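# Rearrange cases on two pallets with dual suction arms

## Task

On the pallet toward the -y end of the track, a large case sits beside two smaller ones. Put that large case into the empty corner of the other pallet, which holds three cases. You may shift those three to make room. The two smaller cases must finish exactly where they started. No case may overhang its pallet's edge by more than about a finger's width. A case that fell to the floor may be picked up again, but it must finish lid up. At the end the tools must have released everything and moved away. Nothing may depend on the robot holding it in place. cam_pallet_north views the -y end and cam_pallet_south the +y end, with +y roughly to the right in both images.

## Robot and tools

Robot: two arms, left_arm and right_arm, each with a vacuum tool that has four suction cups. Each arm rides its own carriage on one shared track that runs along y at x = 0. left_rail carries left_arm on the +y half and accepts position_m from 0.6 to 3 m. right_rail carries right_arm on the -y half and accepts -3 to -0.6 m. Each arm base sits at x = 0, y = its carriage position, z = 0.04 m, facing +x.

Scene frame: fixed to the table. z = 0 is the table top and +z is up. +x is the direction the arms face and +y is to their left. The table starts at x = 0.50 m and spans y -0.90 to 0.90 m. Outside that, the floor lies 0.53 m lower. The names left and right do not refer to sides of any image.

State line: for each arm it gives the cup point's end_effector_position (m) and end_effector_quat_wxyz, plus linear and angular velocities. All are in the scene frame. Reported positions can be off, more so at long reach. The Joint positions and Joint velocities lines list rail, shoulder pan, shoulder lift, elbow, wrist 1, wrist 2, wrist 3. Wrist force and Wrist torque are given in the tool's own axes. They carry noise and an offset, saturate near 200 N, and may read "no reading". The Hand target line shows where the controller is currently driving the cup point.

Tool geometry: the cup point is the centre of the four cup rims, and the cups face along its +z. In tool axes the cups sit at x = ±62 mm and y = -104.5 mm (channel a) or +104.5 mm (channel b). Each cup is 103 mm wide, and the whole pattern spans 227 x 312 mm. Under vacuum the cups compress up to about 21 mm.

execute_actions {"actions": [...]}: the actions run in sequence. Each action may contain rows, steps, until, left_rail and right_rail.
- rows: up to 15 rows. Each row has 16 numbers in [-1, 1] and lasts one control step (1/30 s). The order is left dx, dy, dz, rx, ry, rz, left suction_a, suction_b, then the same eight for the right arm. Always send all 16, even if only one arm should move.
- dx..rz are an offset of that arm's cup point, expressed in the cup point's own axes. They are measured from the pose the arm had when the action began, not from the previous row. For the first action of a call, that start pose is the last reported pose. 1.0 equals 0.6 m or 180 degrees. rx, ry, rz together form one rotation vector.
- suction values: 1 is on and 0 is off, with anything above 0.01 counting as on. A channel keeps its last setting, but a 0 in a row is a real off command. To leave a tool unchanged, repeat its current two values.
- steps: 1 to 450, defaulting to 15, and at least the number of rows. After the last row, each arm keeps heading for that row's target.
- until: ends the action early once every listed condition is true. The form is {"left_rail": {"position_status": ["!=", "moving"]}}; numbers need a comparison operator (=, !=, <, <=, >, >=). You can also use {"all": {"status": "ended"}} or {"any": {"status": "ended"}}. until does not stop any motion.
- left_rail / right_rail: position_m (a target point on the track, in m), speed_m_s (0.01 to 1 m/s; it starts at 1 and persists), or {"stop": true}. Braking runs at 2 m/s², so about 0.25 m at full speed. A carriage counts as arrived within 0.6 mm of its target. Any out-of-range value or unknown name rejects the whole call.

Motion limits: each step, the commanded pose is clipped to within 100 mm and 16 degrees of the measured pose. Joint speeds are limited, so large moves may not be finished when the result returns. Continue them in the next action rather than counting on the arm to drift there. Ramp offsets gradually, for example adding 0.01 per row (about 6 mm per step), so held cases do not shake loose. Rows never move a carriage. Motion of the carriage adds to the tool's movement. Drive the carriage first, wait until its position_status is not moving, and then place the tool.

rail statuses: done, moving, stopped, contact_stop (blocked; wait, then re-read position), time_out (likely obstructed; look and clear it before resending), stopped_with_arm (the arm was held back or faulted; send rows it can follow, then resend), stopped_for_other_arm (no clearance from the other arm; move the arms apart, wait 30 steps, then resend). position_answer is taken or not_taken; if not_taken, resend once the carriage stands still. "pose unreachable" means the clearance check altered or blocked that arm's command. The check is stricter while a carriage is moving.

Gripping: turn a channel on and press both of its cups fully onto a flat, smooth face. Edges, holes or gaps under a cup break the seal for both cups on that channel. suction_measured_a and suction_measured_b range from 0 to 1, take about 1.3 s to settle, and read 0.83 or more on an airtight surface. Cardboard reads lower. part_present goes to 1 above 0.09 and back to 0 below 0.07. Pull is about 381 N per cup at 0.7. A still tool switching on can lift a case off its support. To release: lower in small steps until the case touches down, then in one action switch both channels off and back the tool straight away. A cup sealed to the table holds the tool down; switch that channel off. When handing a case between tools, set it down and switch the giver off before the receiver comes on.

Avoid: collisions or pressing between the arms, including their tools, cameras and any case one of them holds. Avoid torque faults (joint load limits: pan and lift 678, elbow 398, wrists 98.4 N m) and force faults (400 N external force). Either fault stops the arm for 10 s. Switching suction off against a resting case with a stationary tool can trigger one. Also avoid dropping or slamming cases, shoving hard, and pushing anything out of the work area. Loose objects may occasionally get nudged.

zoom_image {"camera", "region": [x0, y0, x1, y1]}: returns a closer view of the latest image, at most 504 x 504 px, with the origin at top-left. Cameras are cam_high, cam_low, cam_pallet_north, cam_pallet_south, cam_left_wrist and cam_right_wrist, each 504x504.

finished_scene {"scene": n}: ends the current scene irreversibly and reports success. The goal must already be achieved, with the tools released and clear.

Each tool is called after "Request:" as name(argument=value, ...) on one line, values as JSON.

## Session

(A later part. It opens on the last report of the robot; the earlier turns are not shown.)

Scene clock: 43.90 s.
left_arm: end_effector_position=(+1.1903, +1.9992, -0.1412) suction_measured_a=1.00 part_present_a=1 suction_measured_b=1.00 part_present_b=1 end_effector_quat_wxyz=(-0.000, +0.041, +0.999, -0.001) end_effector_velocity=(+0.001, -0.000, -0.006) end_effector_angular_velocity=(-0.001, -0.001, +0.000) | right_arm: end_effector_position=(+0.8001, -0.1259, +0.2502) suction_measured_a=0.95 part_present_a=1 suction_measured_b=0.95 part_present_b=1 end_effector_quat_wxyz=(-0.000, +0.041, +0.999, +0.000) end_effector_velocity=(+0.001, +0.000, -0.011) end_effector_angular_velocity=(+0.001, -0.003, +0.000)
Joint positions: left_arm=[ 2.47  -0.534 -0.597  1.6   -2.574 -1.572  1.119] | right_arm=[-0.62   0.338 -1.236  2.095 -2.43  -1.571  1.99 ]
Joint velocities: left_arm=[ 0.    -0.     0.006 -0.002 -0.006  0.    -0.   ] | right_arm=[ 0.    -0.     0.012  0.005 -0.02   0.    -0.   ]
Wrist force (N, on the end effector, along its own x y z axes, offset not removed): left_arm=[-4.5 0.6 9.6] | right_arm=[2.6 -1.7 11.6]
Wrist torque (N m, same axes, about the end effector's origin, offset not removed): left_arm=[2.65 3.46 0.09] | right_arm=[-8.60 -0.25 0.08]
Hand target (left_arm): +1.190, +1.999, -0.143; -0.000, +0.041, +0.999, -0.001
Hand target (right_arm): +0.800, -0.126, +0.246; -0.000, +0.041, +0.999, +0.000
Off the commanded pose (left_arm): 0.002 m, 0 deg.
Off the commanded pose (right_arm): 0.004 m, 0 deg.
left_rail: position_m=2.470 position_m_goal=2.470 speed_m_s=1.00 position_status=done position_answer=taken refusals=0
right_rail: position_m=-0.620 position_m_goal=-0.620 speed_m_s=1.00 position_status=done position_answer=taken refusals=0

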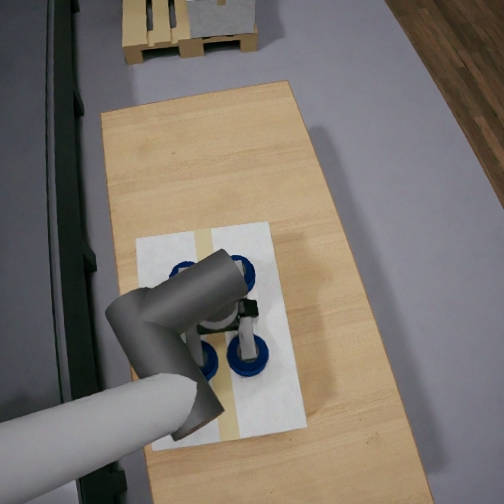

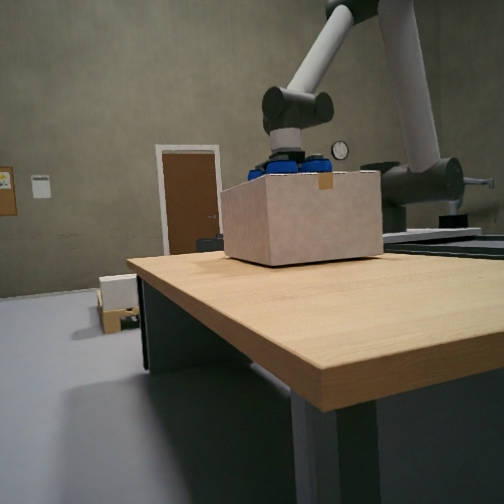

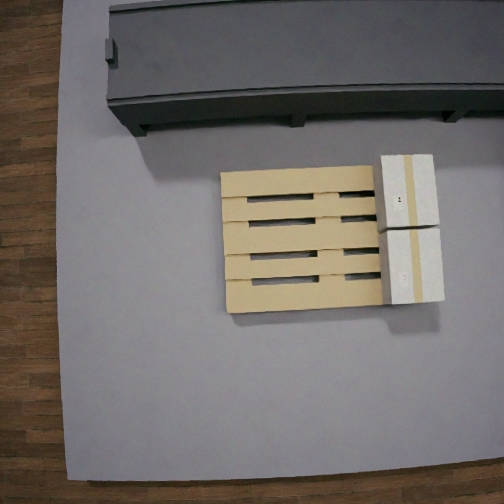

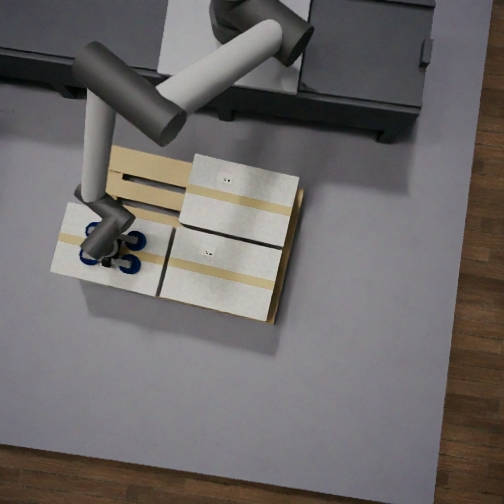

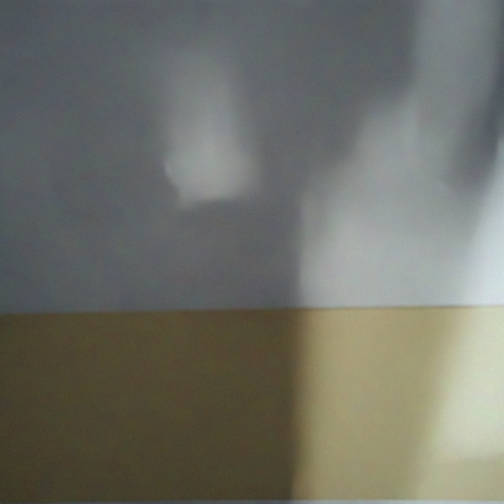

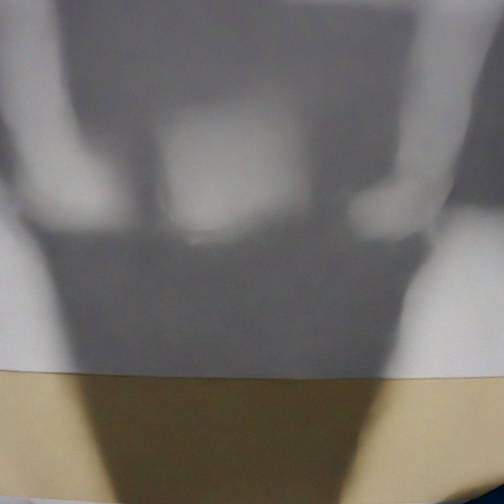

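Request:
execute_actions(actions=[])

Scene clock: 44.30 s.
left_arm: end_effector_position=(+1.1904, +1.9992, -0.1429) suction_measured_a=1.00 part_present_a=1 suction_measured_b=1.00 part_present_b=1 end_effector_quat_wxyz=(-0.000, +0.041, +0.999, -0.001) end_effector_velocity=(-0.000, +0.000, -0.000) end_effector_angular_velocity=(+0.000, +0.000, +0.000) | right_arm: end_effector_position=(+0.8001, -0.1259, +0.2465) suction_measured_a=0.95 part_present_a=1 suction_measured_b=0.95 part_present_b=1 end_effector_quat_wxyz=(-0.000, +0.041, +0.999, +0.000) end_effector_velocity=(+0.000, +0.000, -0.001) end_effector_angular_velocity=(+0.000, -0.000, +0.000)
Joint positions: left_arm=[ 2.47  -0.534 -0.596  1.6   -2.575 -1.572  1.119] | right_arm=[-0.62   0.338 -1.232  2.097 -2.435 -1.571  1.99 ]
Joint velocities: left_arm=[ 0.  0.  0.  0. -0. -0. -0.] | right_arm=[ 0.    -0.     0.001  0.    -0.001 -0.    -0.   ]
Wrist force (N, on the end effector, along its own x y z axes, offset not removed): left_arm=[1.5 2.1 -6.9] | right_arm=[4.4 -1.1 18.0]
Wrist torque (N m, same axes, about the end effector's origin, offset not removed): left_arm=[6.15 1.58 0.83] | right_arm=[-9.35 -0.97 0.01]
Hand target (left_arm): +1.190, +1.999, -0.143; -0.000, +0.041, +0.999, -0.001
Hand target (right_arm): +0.800, -0.126, +0.246; -0.000, +0.041, +0.999, +0.000
Off the commanded pose (left_arm): 0.000 m, 0 deg.
Off the commanded pose (right_arm): 0.000 m, 0 deg.
left_rail: position_m=2.470 position_m_goal=2.470 speed_m_s=1.00 position_status=done position_answer=taken refusals=0
right_rail: position_m=-0.620 position_m_goal=-0.620 speed_m_s=1.00 position_status=done position_answer=taken refusals=0

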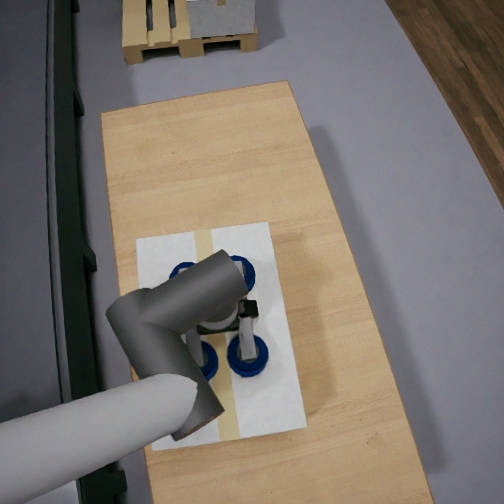

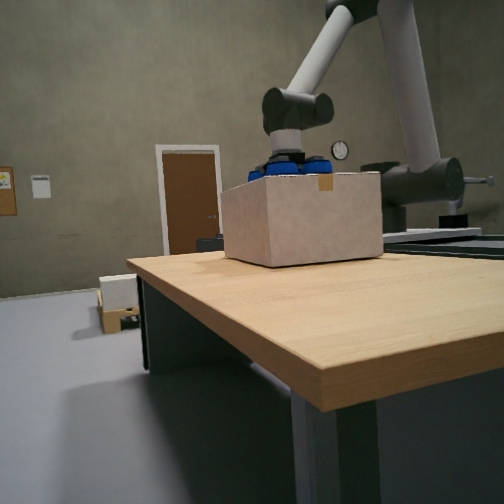

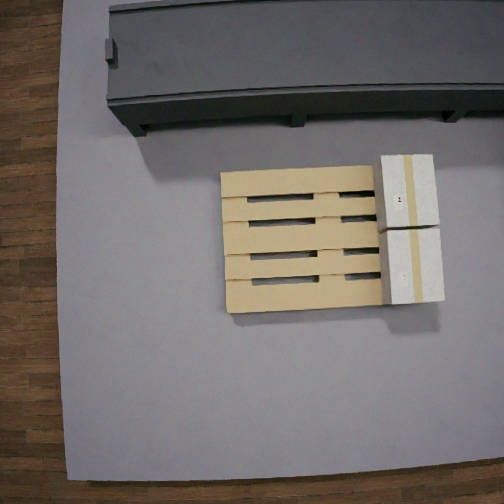

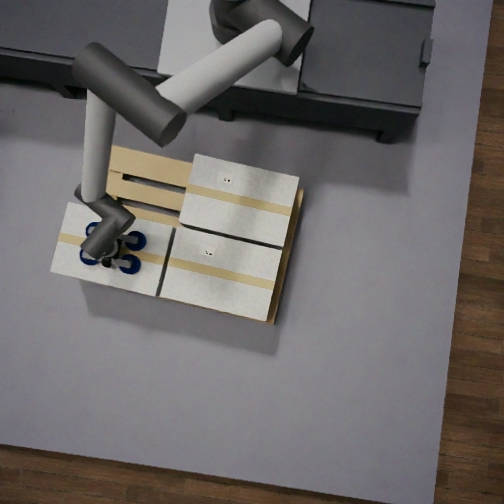

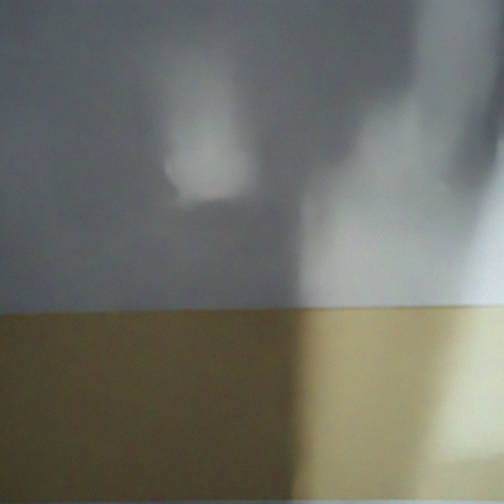

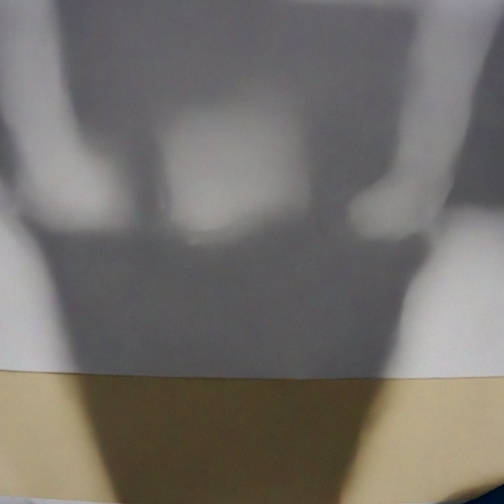

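Request:
execute_actions(actions=[{"rows": [[0,0,0,0,0,0,1,1, 0,0,0.0033,0,0,0,1,1]], "steps": 1}])

Scene clock: 44.63 s.
left_arm: end_effector_position=(+1.1904, +1.9992, -0.1430) suction_measured_a=1.00 part_present_a=1 suction_measured_b=1.00 part_present_b=1 end_effector_quat_wxyz=(-0.000, +0.041, +0.999, -0.001) end_effector_velocity=(-0.000, +0.000, -0.000) end_effector_angular_velocity=(+0.000, +0.000, +0.000) | right_arm: end_effector_position=(+0.8001, -0.1259, +0.2465) suction_measured_a=0.95 part_present_a=1 suction_measured_b=0.95 part_present_b=1 end_effector_quat_wxyz=(-0.000, +0.041, +0.999, +0.000) end_effector_velocity=(-0.000, -0.000, -0.000) end_effector_angular_velocity=(-0.000, +0.000, +0.000)
Joint positions: left_arm=[ 2.47  -0.534 -0.596  1.6   -2.575 -1.572  1.119] | right_arm=[-0.62   0.338 -1.232  2.097 -2.435 -1.571  1.99 ]
Joint velocities: left_arm=[ 0. -0.  0. -0. -0.  0. -0.] | right_arm=[ 0.    -0.     0.     0.    -0.001  0.    -0.   ]
Wrist force (N, on the end effector, along its own x y z axes, offset not removed): left_arm=[2.6 5.1 -12.1] | right_arm=[1.4 6.6 27.2]
Wrist torque (N m, same axes, about the end effector's origin, offset not removed): left_arm=[7.22 0.73 0.67] | right_arm=[-7.98 -0.66 -0.09]
Hand target (left_arm): +1.190, +1.999, -0.143; -0.000, +0.041, +0.999, -0.001
Hand target (right_arm): +0.800, -0.126, +0.245; -0.000, +0.041, +0.999, +0.000
Off the commanded pose (left_arm): 0.000 m, 0 deg.
Off the commanded pose (right_arm): 0.002 m, 0 deg.
left_rail: position_m=2.470 position_m_goal=2.470 speed_m_s=1.00 position_status=done position_answer=taken refusals=0
right_rail: position_m=-0.620 position_m_goal=-0.620 speed_m_s=1.00 position_status=done position_answer=taken refusals=0

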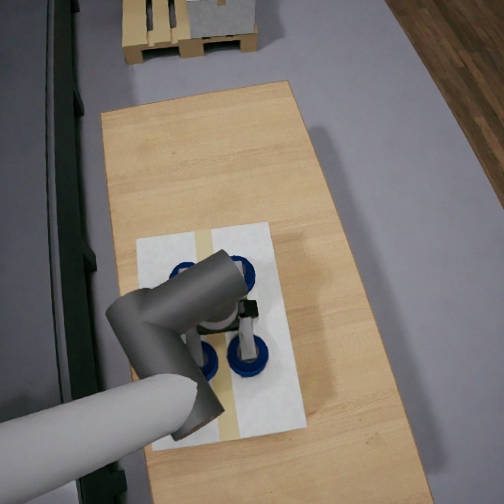

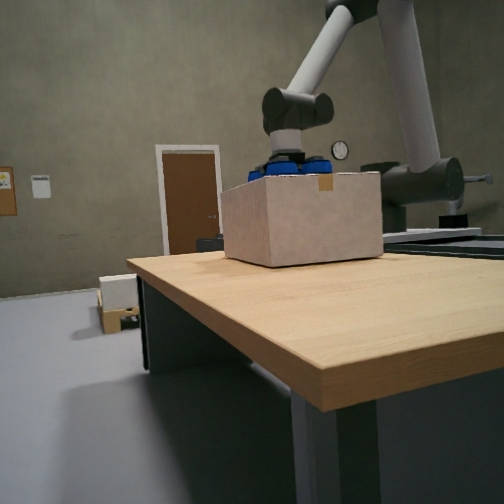

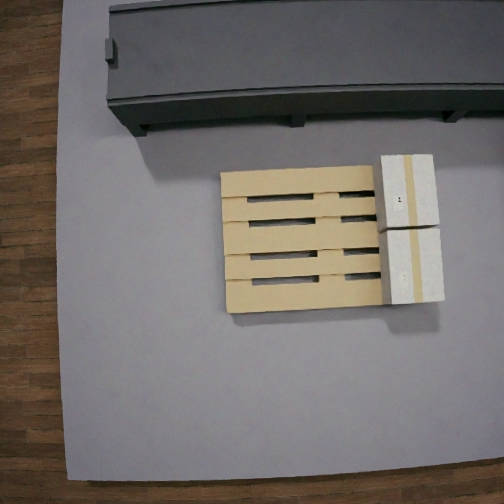

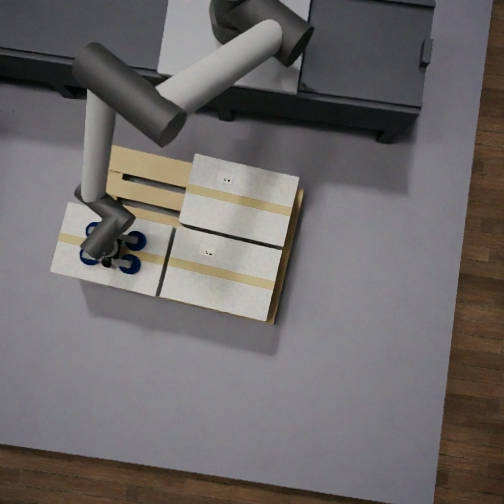

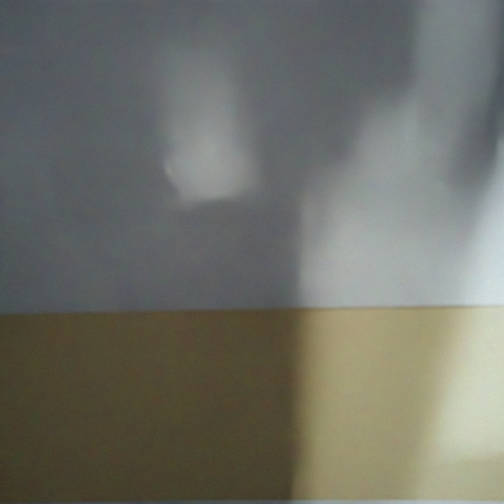

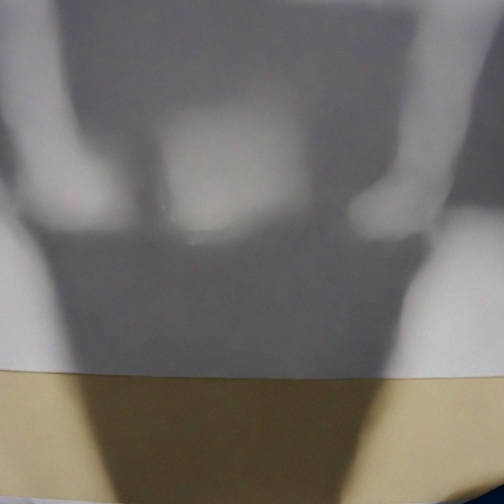

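Request:
execute_actions(actions=[])

Scene clock: 45.93 s.
left_arm: end_effector_position=(+1.1904, +1.9992, -0.1430) suction_measured_a=1.00 part_present_a=1 suction_measured_b=1.00 part_present_b=1 end_effector_quat_wxyz=(-0.000, +0.041, +0.999, -0.001) end_effector_velocity=(-0.000, -0.000, +0.000) end_effector_angular_velocity=(+0.000, +0.000, -0.000) | right_arm: end_effector_position=(+0.8001, -0.1259, +0.2446) suction_measured_a=0.95 part_present_a=1 suction_measured_b=0.95 part_present_b=1 end_effector_quat_wxyz=(-0.000, +0.041, +0.999, +0.000) end_effector_velocity=(+0.000, -0.000, -0.000) end_effector_angular_velocity=(-0.000, +0.000, -0.000)
Joint positions: left_arm=[ 2.47  -0.534 -0.596  1.6   -2.575 -1.572  1.119] | right_arm=[-0.62   0.338 -1.23   2.098 -2.438 -1.571  1.99 ]
Joint velocities: left_arm=[ 0. -0. -0.  0.  0.  0.  0.] | right_arm=[ 0. -0.  0. -0.  0. -0.  0.]
Wrist force (N, on the end effector, along its own x y z axes, offset not removed): left_arm=[-0.5 4.6 -11.4] | right_arm=[-1.0 2.2 16.8]
Wrist torque (N m, same axes, about the end effector's origin, offset not removed): left_arm=[7.37 1.00 0.83] | right_arm=[-8.46 -0.47 0.31]
Hand target (left_arm): +1.190, +1.999, -0.143; -0.000, +0.041, +0.999, -0.001
Hand target (right_arm): +0.800, -0.126, +0.245; -0.000, +0.041, +0.999, +0.000
Off the commanded pose (left_arm): 0.000 m, 0 deg.
Off the commanded pose (right_arm): 0.000 m, 0 deg.
left_rail: position_m=2.470 position_m_goal=2.470 speed_m_s=1.00 position_status=done position_answer=taken refusals=0
right_rail: position_m=-0.620 position_m_goal=-0.620 speed_m_s=1.00 position_status=done position_answer=taken refusals=0

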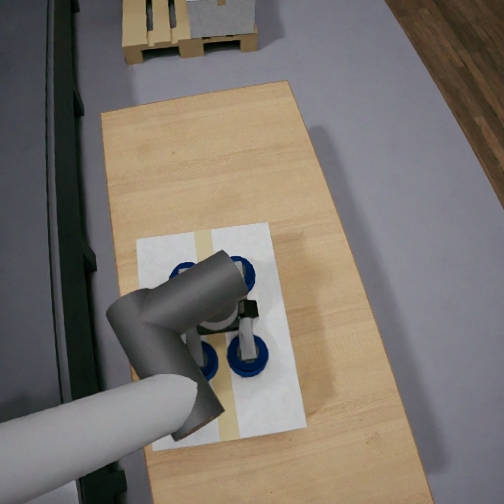

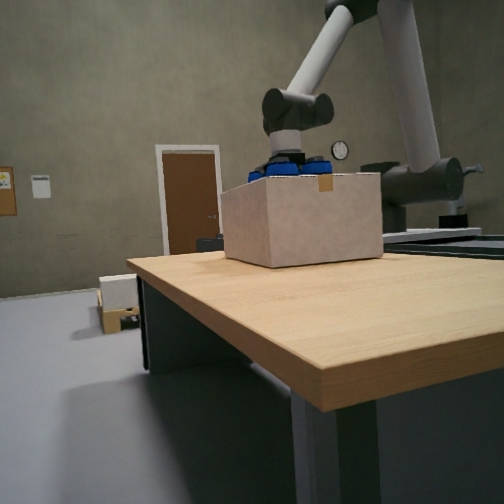

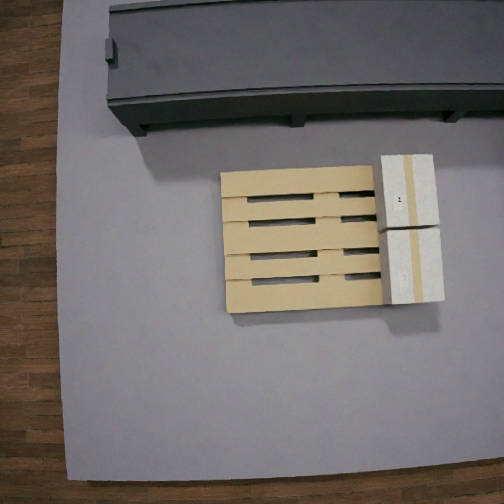

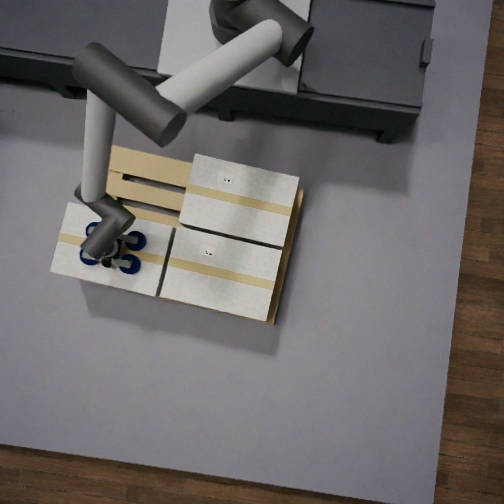

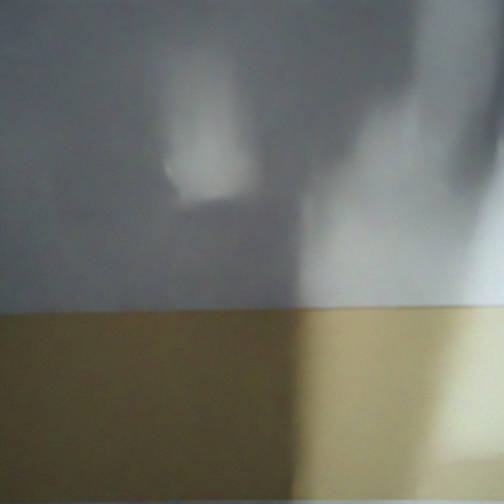

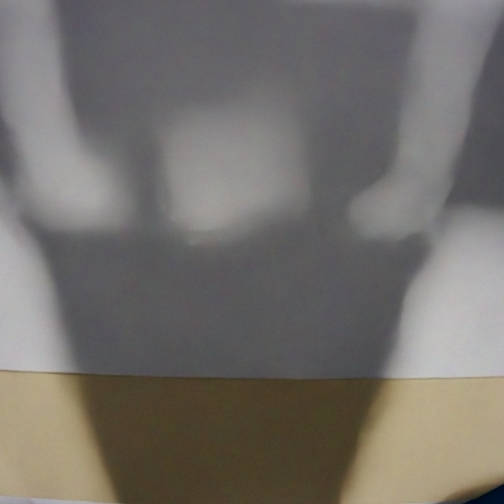

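Request:
execute_actions(actions=[{"rows": [[0,0,0,0,0,0,1,1, 0,0,0.0033,0,0,0,1,1]], "steps": 1}])

Request:
zoom_image(camera="cam_low", region=[210, 220, 400, 290])

Scene clock: 46.20 s.
left_arm: end_effector_position=(+1.1904, +1.9992, -0.1430) suction_measured_a=1.00 part_present_a=1 suction_measured_b=1.00 part_present_b=1 end_effector_quat_wxyz=(-0.000, +0.041, +0.999, -0.001) end_effector_velocity=(+0.000, -0.000, +0.000) end_effector_angular_velocity=(-0.000, -0.000, -0.000) | right_arm: end_effector_position=(+0.8001, -0.1259, +0.2445) suction_measured_a=0.95 part_present_a=1 suction_measured_b=0.95 part_present_b=1 end_effector_quat_wxyz=(-0.000, +0.041, +0.999, +0.000) end_effector_velocity=(-0.000, -0.000, -0.000) end_effector_angular_velocity=(-0.000, +0.000, +0.000)
Joint positions: left_arm=[ 2.47  -0.534 -0.596  1.6   -2.575 -1.572  1.119] | right_arm=[-0.62   0.338 -1.23   2.098 -2.438 -1.571  1.99 ]
Joint velocities: left_arm=[ 0. -0. -0.  0. -0. -0.  0.] | right_arm=[ 0.     0.     0.     0.    -0.001 -0.    -0.   ]
Wrist force (N, on the end effector, along its own x y z axes, offset not removed): left_arm=[-0.6 3.6 -12.6] | right_arm=[1.6 2.2 13.4]
Wrist torque (N m, same axes, about the end effector's origin, offset not removed): left_arm=[7.05 1.05 0.72] | right_arm=[-8.36 -0.71 0.02]
Hand target (left_arm): +1.190, +1.999, -0.143; -0.000, +0.041, +0.999, -0.001
Hand target (right_arm): +0.800, -0.126, +0.243; -0.000, +0.041, +0.999, +0.000
Off the commanded pose (left_arm): 0.000 m, 0 deg.
Off the commanded pose (right_arm): 0.002 m, 0 deg.
left_rail: position_m=2.470 position_m_goal=2.470 speed_m_s=1.00 position_status=done position_answer=taken refusals=0
right_rail: position_m=-0.620 position_m_goal=-0.620 speed_m_s=1.00 position_status=done position_answer=taken refusals=0

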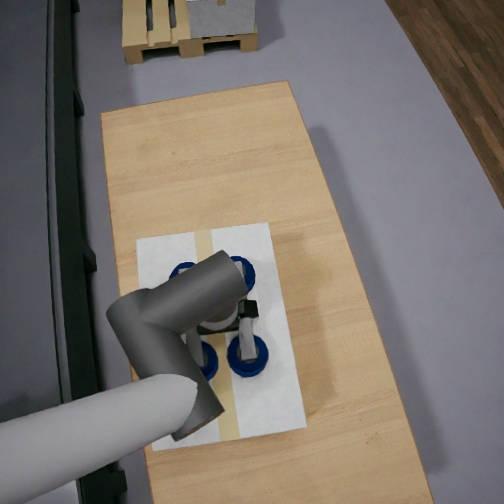

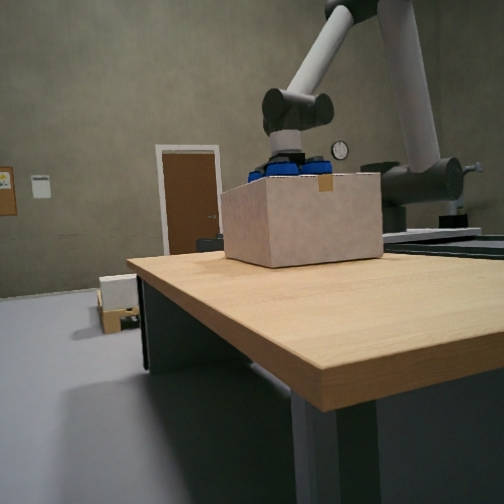

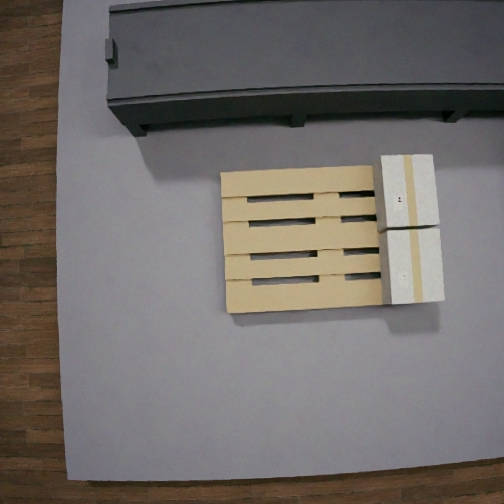

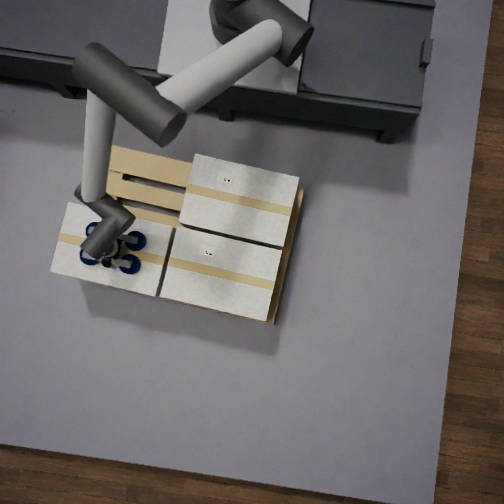

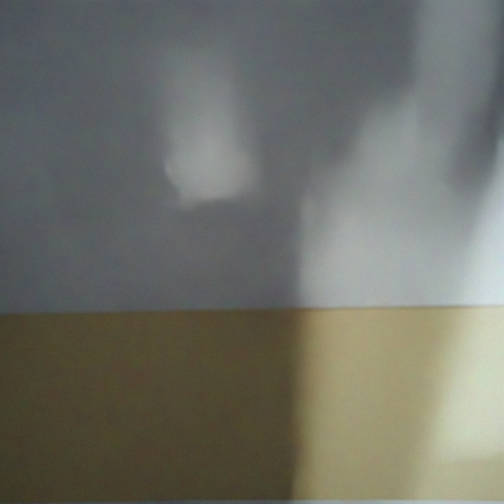

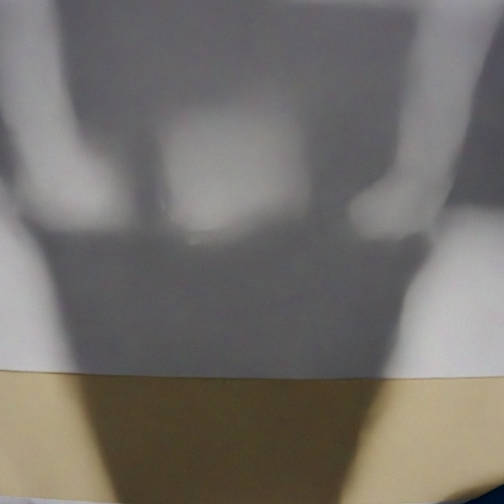

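Region (210, 220, 400, 290) of cam_low's 504x504 image, scaled by 2.653, with more detail than that image has; it fills the top 186 rows of this view, and the rest is white.

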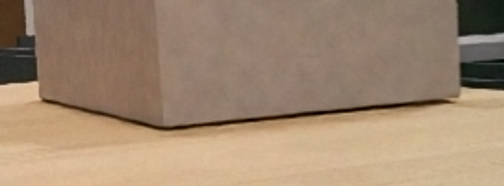

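Request:
execute_actions(actions=[])

Scene clock: 46.70 s.
left_arm: end_effector_position=(+1.1904, +1.9992, -0.1430) suction_measured_a=1.00 part_present_a=1 suction_measured_b=1.00 part_present_b=1 end_effector_quat_wxyz=(-0.000, +0.041, +0.999, -0.001) end_effector_velocity=(-0.000, -0.000, -0.000) end_effector_angular_velocity=(-0.000, +0.000, +0.000) | right_arm: end_effector_position=(+0.8000, -0.1259, +0.2426) suction_measured_a=0.95 part_present_a=1 suction_measured_b=0.95 part_present_b=1 end_effector_quat_wxyz=(-0.000, +0.041, +0.999, +0.000) end_effector_velocity=(-0.000, -0.000, -0.000) end_effector_angular_velocity=(+0.000, -0.000, -0.000)
Joint positions: left_arm=[ 2.47  -0.534 -0.596  1.6   -2.575 -1.572  1.119] | right_arm=[-0.62   0.338 -1.228  2.099 -2.441 -1.571  1.99 ]
Joint velocities: left_arm=[ 0.  0.  0. -0. -0. -0.  0.] | right_arm=[ 0. -0.  0.  0. -0.  0.  0.]
Wrist force (N, on the end effector, along its own x y z axes, offset not removed): left_arm=[1.4 3.6 -12.1] | right_arm=[-1.7 10.6 18.6]
Wrist torque (N m, same axes, about the end effector's origin, offset not removed): left_arm=[7.08 0.73 0.66] | right_arm=[-7.30 -0.20 0.08]
Hand target (left_arm): +1.190, +1.999, -0.143; -0.000, +0.041, +0.999, -0.001
Hand target (right_arm): +0.800, -0.126, +0.243; -0.000, +0.041, +0.999, +0.000
Off the commanded pose (left_arm): 0.000 m, 0 deg.
Off the commanded pose (right_arm): 0.000 m, 0 deg.
left_rail: position_m=2.470 position_m_goal=2.470 speed_m_s=1.00 position_status=done position_answer=taken refusals=0
right_rail: position_m=-0.620 position_m_goal=-0.620 speed_m_s=1.00 position_status=done position_answer=taken refusals=0

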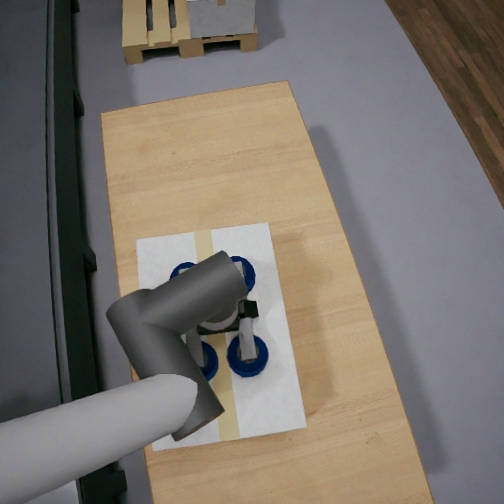

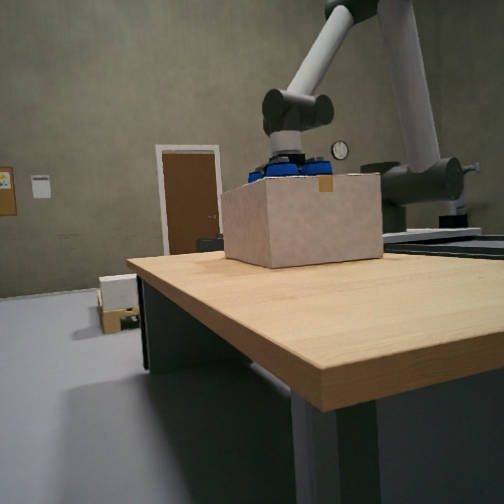

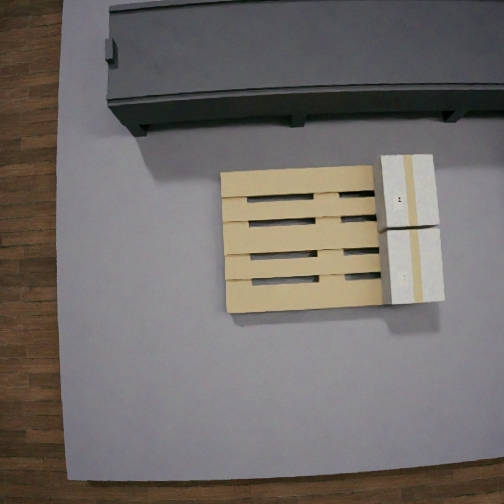

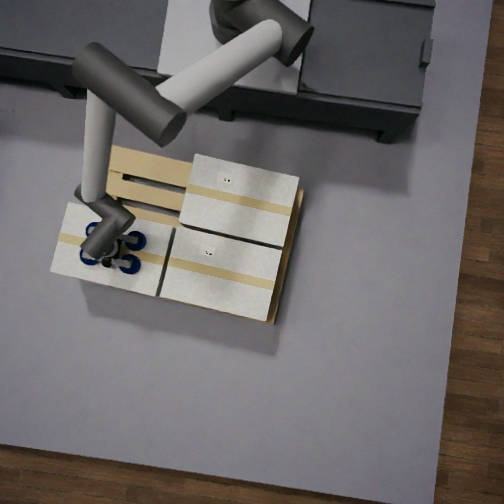

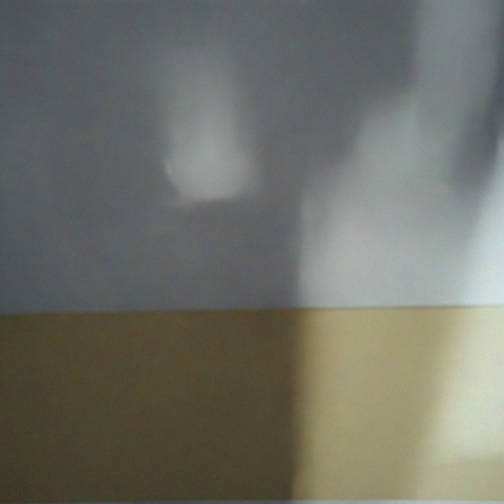

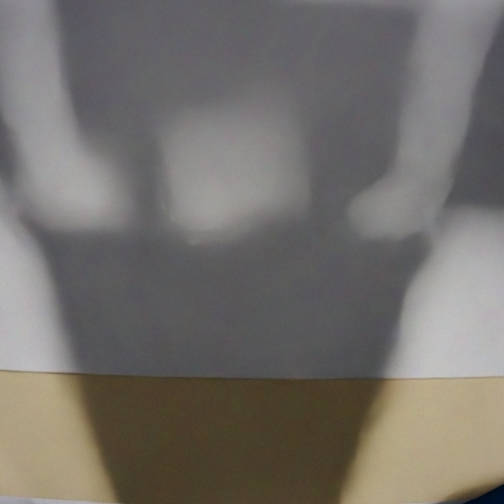

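Request:
execute_actions(actions=[{"rows": [[0,0,0,0,0,0,1,1, 0,0,0.0025,0,0,0,1,1]], "steps": 1}])

Request:
zoom_image(camera="cam_high", region=[90, 190, 350, 470])

Scene clock: 47.17 s.
left_arm: end_effector_position=(+1.1904, +1.9992, -0.1430) suction_measured_a=1.00 part_present_a=1 suction_measured_b=1.00 part_present_b=1 end_effector_quat_wxyz=(-0.000, +0.041, +0.999, -0.001) end_effector_velocity=(-0.000, +0.000, -0.000) end_effector_angular_velocity=(+0.000, +0.000, +0.000) | right_arm: end_effector_position=(+0.8000, -0.1259, +0.2426) suction_measured_a=0.95 part_present_a=1 suction_measured_b=0.95 part_present_b=1 end_effector_quat_wxyz=(-0.000, +0.041, +0.999, +0.000) end_effector_velocity=(+0.000, +0.000, -0.000) end_effector_angular_velocity=(-0.000, +0.000, -0.000)
Joint positions: left_arm=[ 2.47  -0.534 -0.596  1.6   -2.575 -1.572  1.119] | right_arm=[-0.62   0.338 -1.228  2.099 -2.441 -1.571  1.99 ]
Joint velocities: left_arm=[ 0.  0.  0. -0.  0.  0. -0.] | right_arm=[ 0.    -0.     0.     0.    -0.001 -0.     0.   ]
Wrist force (N, on the end effector, along its own x y z axes, offset not removed): left_arm=[0.2 4.3 -11.9] | right_arm=[1.0 2.0 22.5]
Wrist torque (N m, same axes, about the end effector's origin, offset not removed): left_arm=[7.30 0.84 0.71] | right_arm=[-8.85 -0.66 0.11]
Hand target (left_arm): +1.190, +1.999, -0.143; -0.000, +0.041, +0.999, -0.001
Hand target (right_arm): +0.800, -0.126, +0.241; -0.000, +0.041, +0.999, +0.000
Off the commanded pose (left_arm): 0.000 m, 0 deg.
Off the commanded pose (right_arm): 0.001 m, 0 deg.
left_rail: position_m=2.470 position_m_goal=2.470 speed_m_s=1.00 position_status=done position_answer=taken refusals=0
right_rail: position_m=-0.620 position_m_goal=-0.620 speed_m_s=1.00 position_status=done position_answer=taken refusals=0

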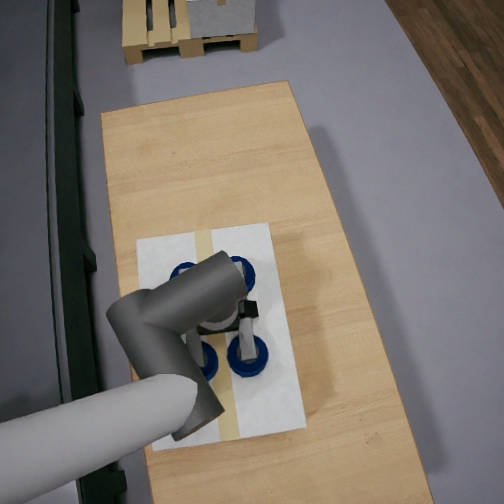

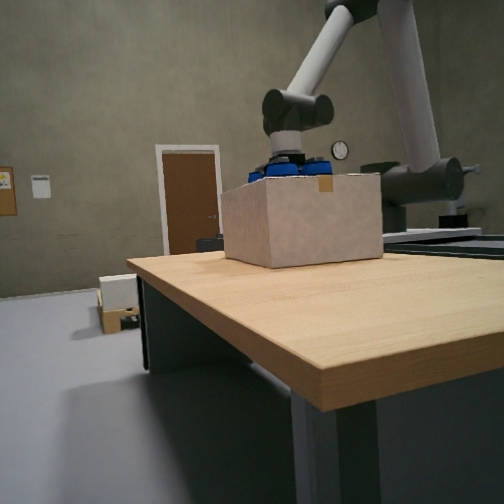

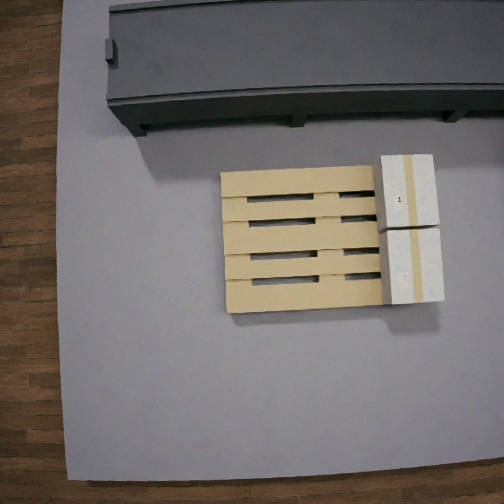

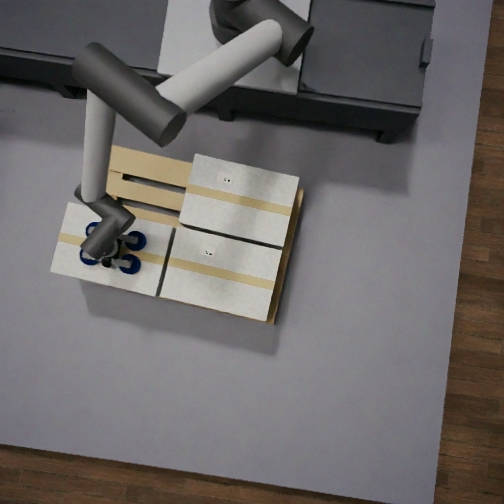

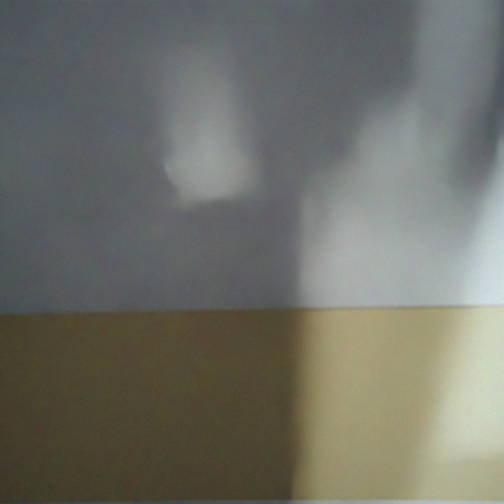

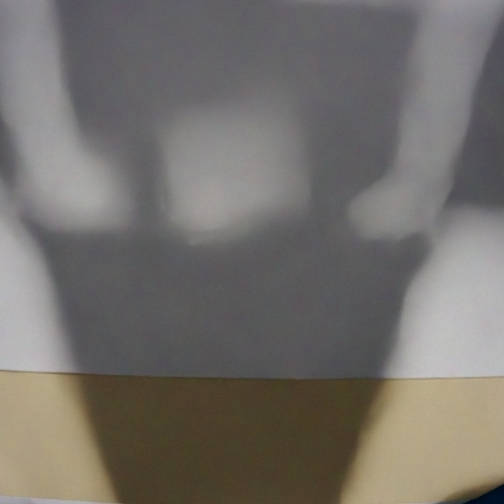

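Region (90, 190, 350, 470) of cam_high's 504x504 image, scaled by 1.800, with more detail than that image has; it fills the left 468 columns of this view, and the rest is white.

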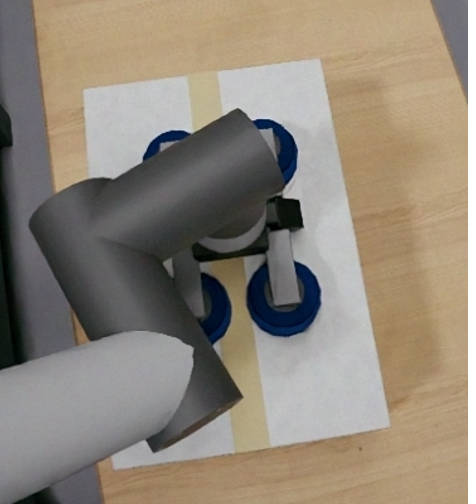

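Request:
zoom_image(camera="cam_low", region=[210, 230, 400, 280])

Region (210, 230, 400, 280) of cam_low's 504x504 image, scaled by 2.653, with more detail than that image has; it fills the top 133 rows of this view, and the rest is white.

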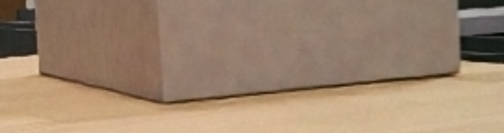

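Request:
execute_actions(actions=[])

Scene clock: 47.73 s.
left_arm: end_effector_position=(+1.1904, +1.9992, -0.1430) suction_measured_a=1.00 part_present_a=1 suction_measured_b=1.00 part_present_b=1 end_effector_quat_wxyz=(-0.000, +0.041, +0.999, -0.001) end_effector_velocity=(+0.000, -0.000, +0.000) end_effector_angular_velocity=(-0.000, -0.000, +0.000) | right_arm: end_effector_position=(+0.8001, -0.1259, +0.2411) suction_measured_a=0.95 part_present_a=1 suction_measured_b=0.95 part_present_b=1 end_effector_quat_wxyz=(-0.000, +0.041, +0.999, +0.000) end_effector_velocity=(-0.000, -0.000, -0.000) end_effector_angular_velocity=(-0.000, +0.000, +0.000)
Joint positions: left_arm=[ 2.47  -0.534 -0.596  1.6   -2.575 -1.572  1.119] | right_arm=[-0.62   0.338 -1.226  2.099 -2.443 -1.571  1.99 ]
Joint velocities: left_arm=[ 0. -0. -0.  0. -0.  0. -0.] | right_arm=[ 0. -0.  0.  0. -0. -0. -0.]
Wrist force (N, on the end effector, along its own x y z axes, offset not removed): left_arm=[1.8 3.7 -12.1] | right_arm=[3.1 0.3 6.9]
Wrist torque (N m, same axes, about the end effector's origin, offset not removed): left_arm=[7.03 0.66 0.85] | right_arm=[-6.47 -2.11 0.60]
Hand target (left_arm): +1.190, +1.999, -0.143; -0.000, +0.041, +0.999, -0.001
Hand target (right_arm): +0.800, -0.126, +0.241; -0.000, +0.041, +0.999, +0.000
Off the commanded pose (left_arm): 0.000 m, 0 deg.
Off the commanded pose (right_arm): 0.000 m, 0 deg.
left_rail: position_m=2.470 position_m_goal=2.470 speed_m_s=1.00 position_status=done position_answer=taken refusals=0
right_rail: position_m=-0.620 position_m_goal=-0.620 speed_m_s=1.00 position_status=done position_answer=taken refusals=0

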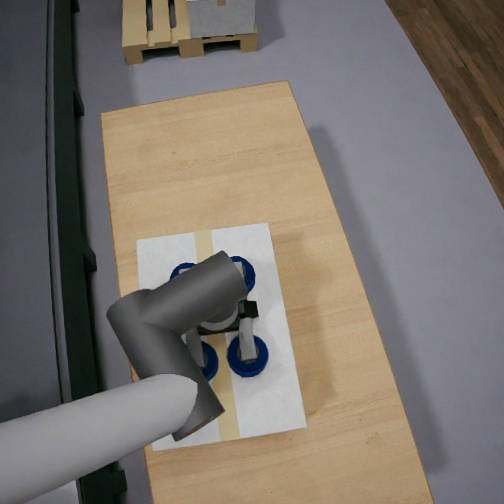

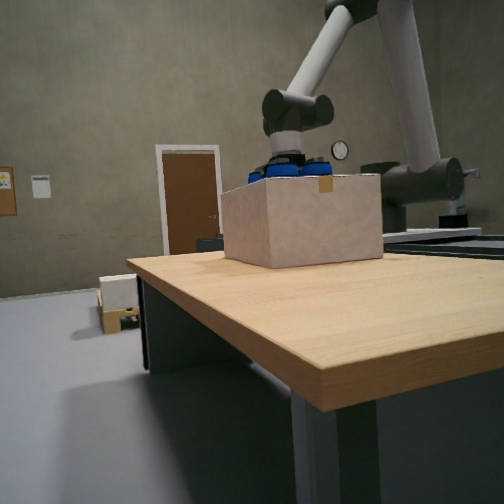

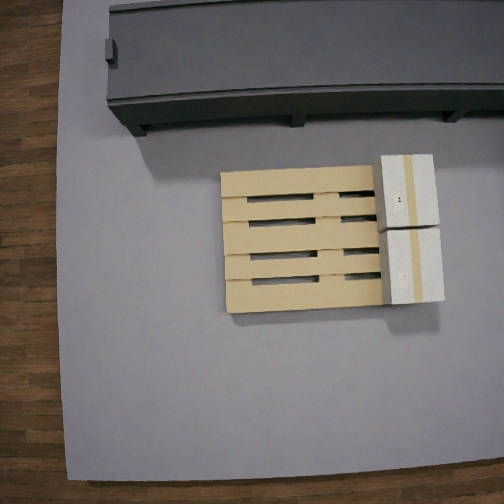

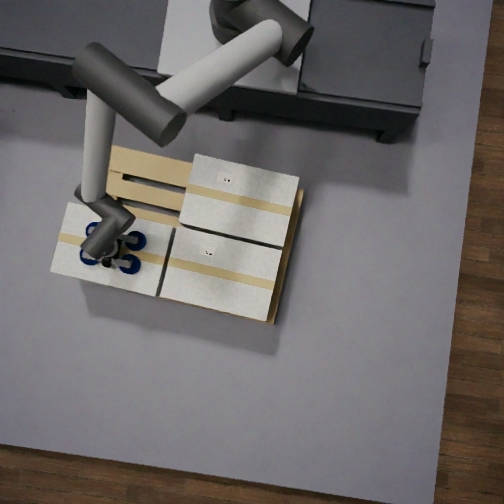

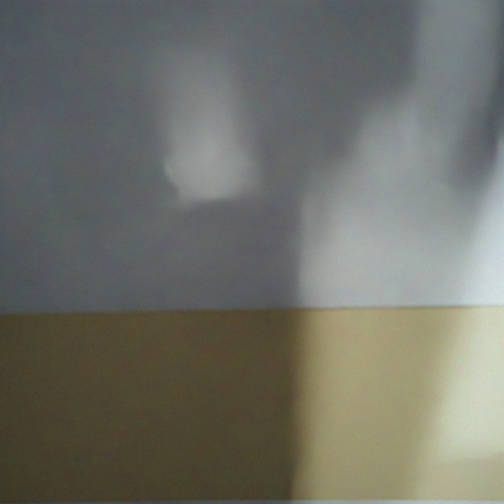

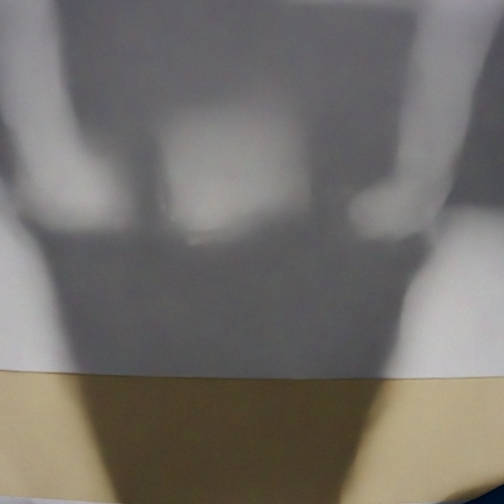

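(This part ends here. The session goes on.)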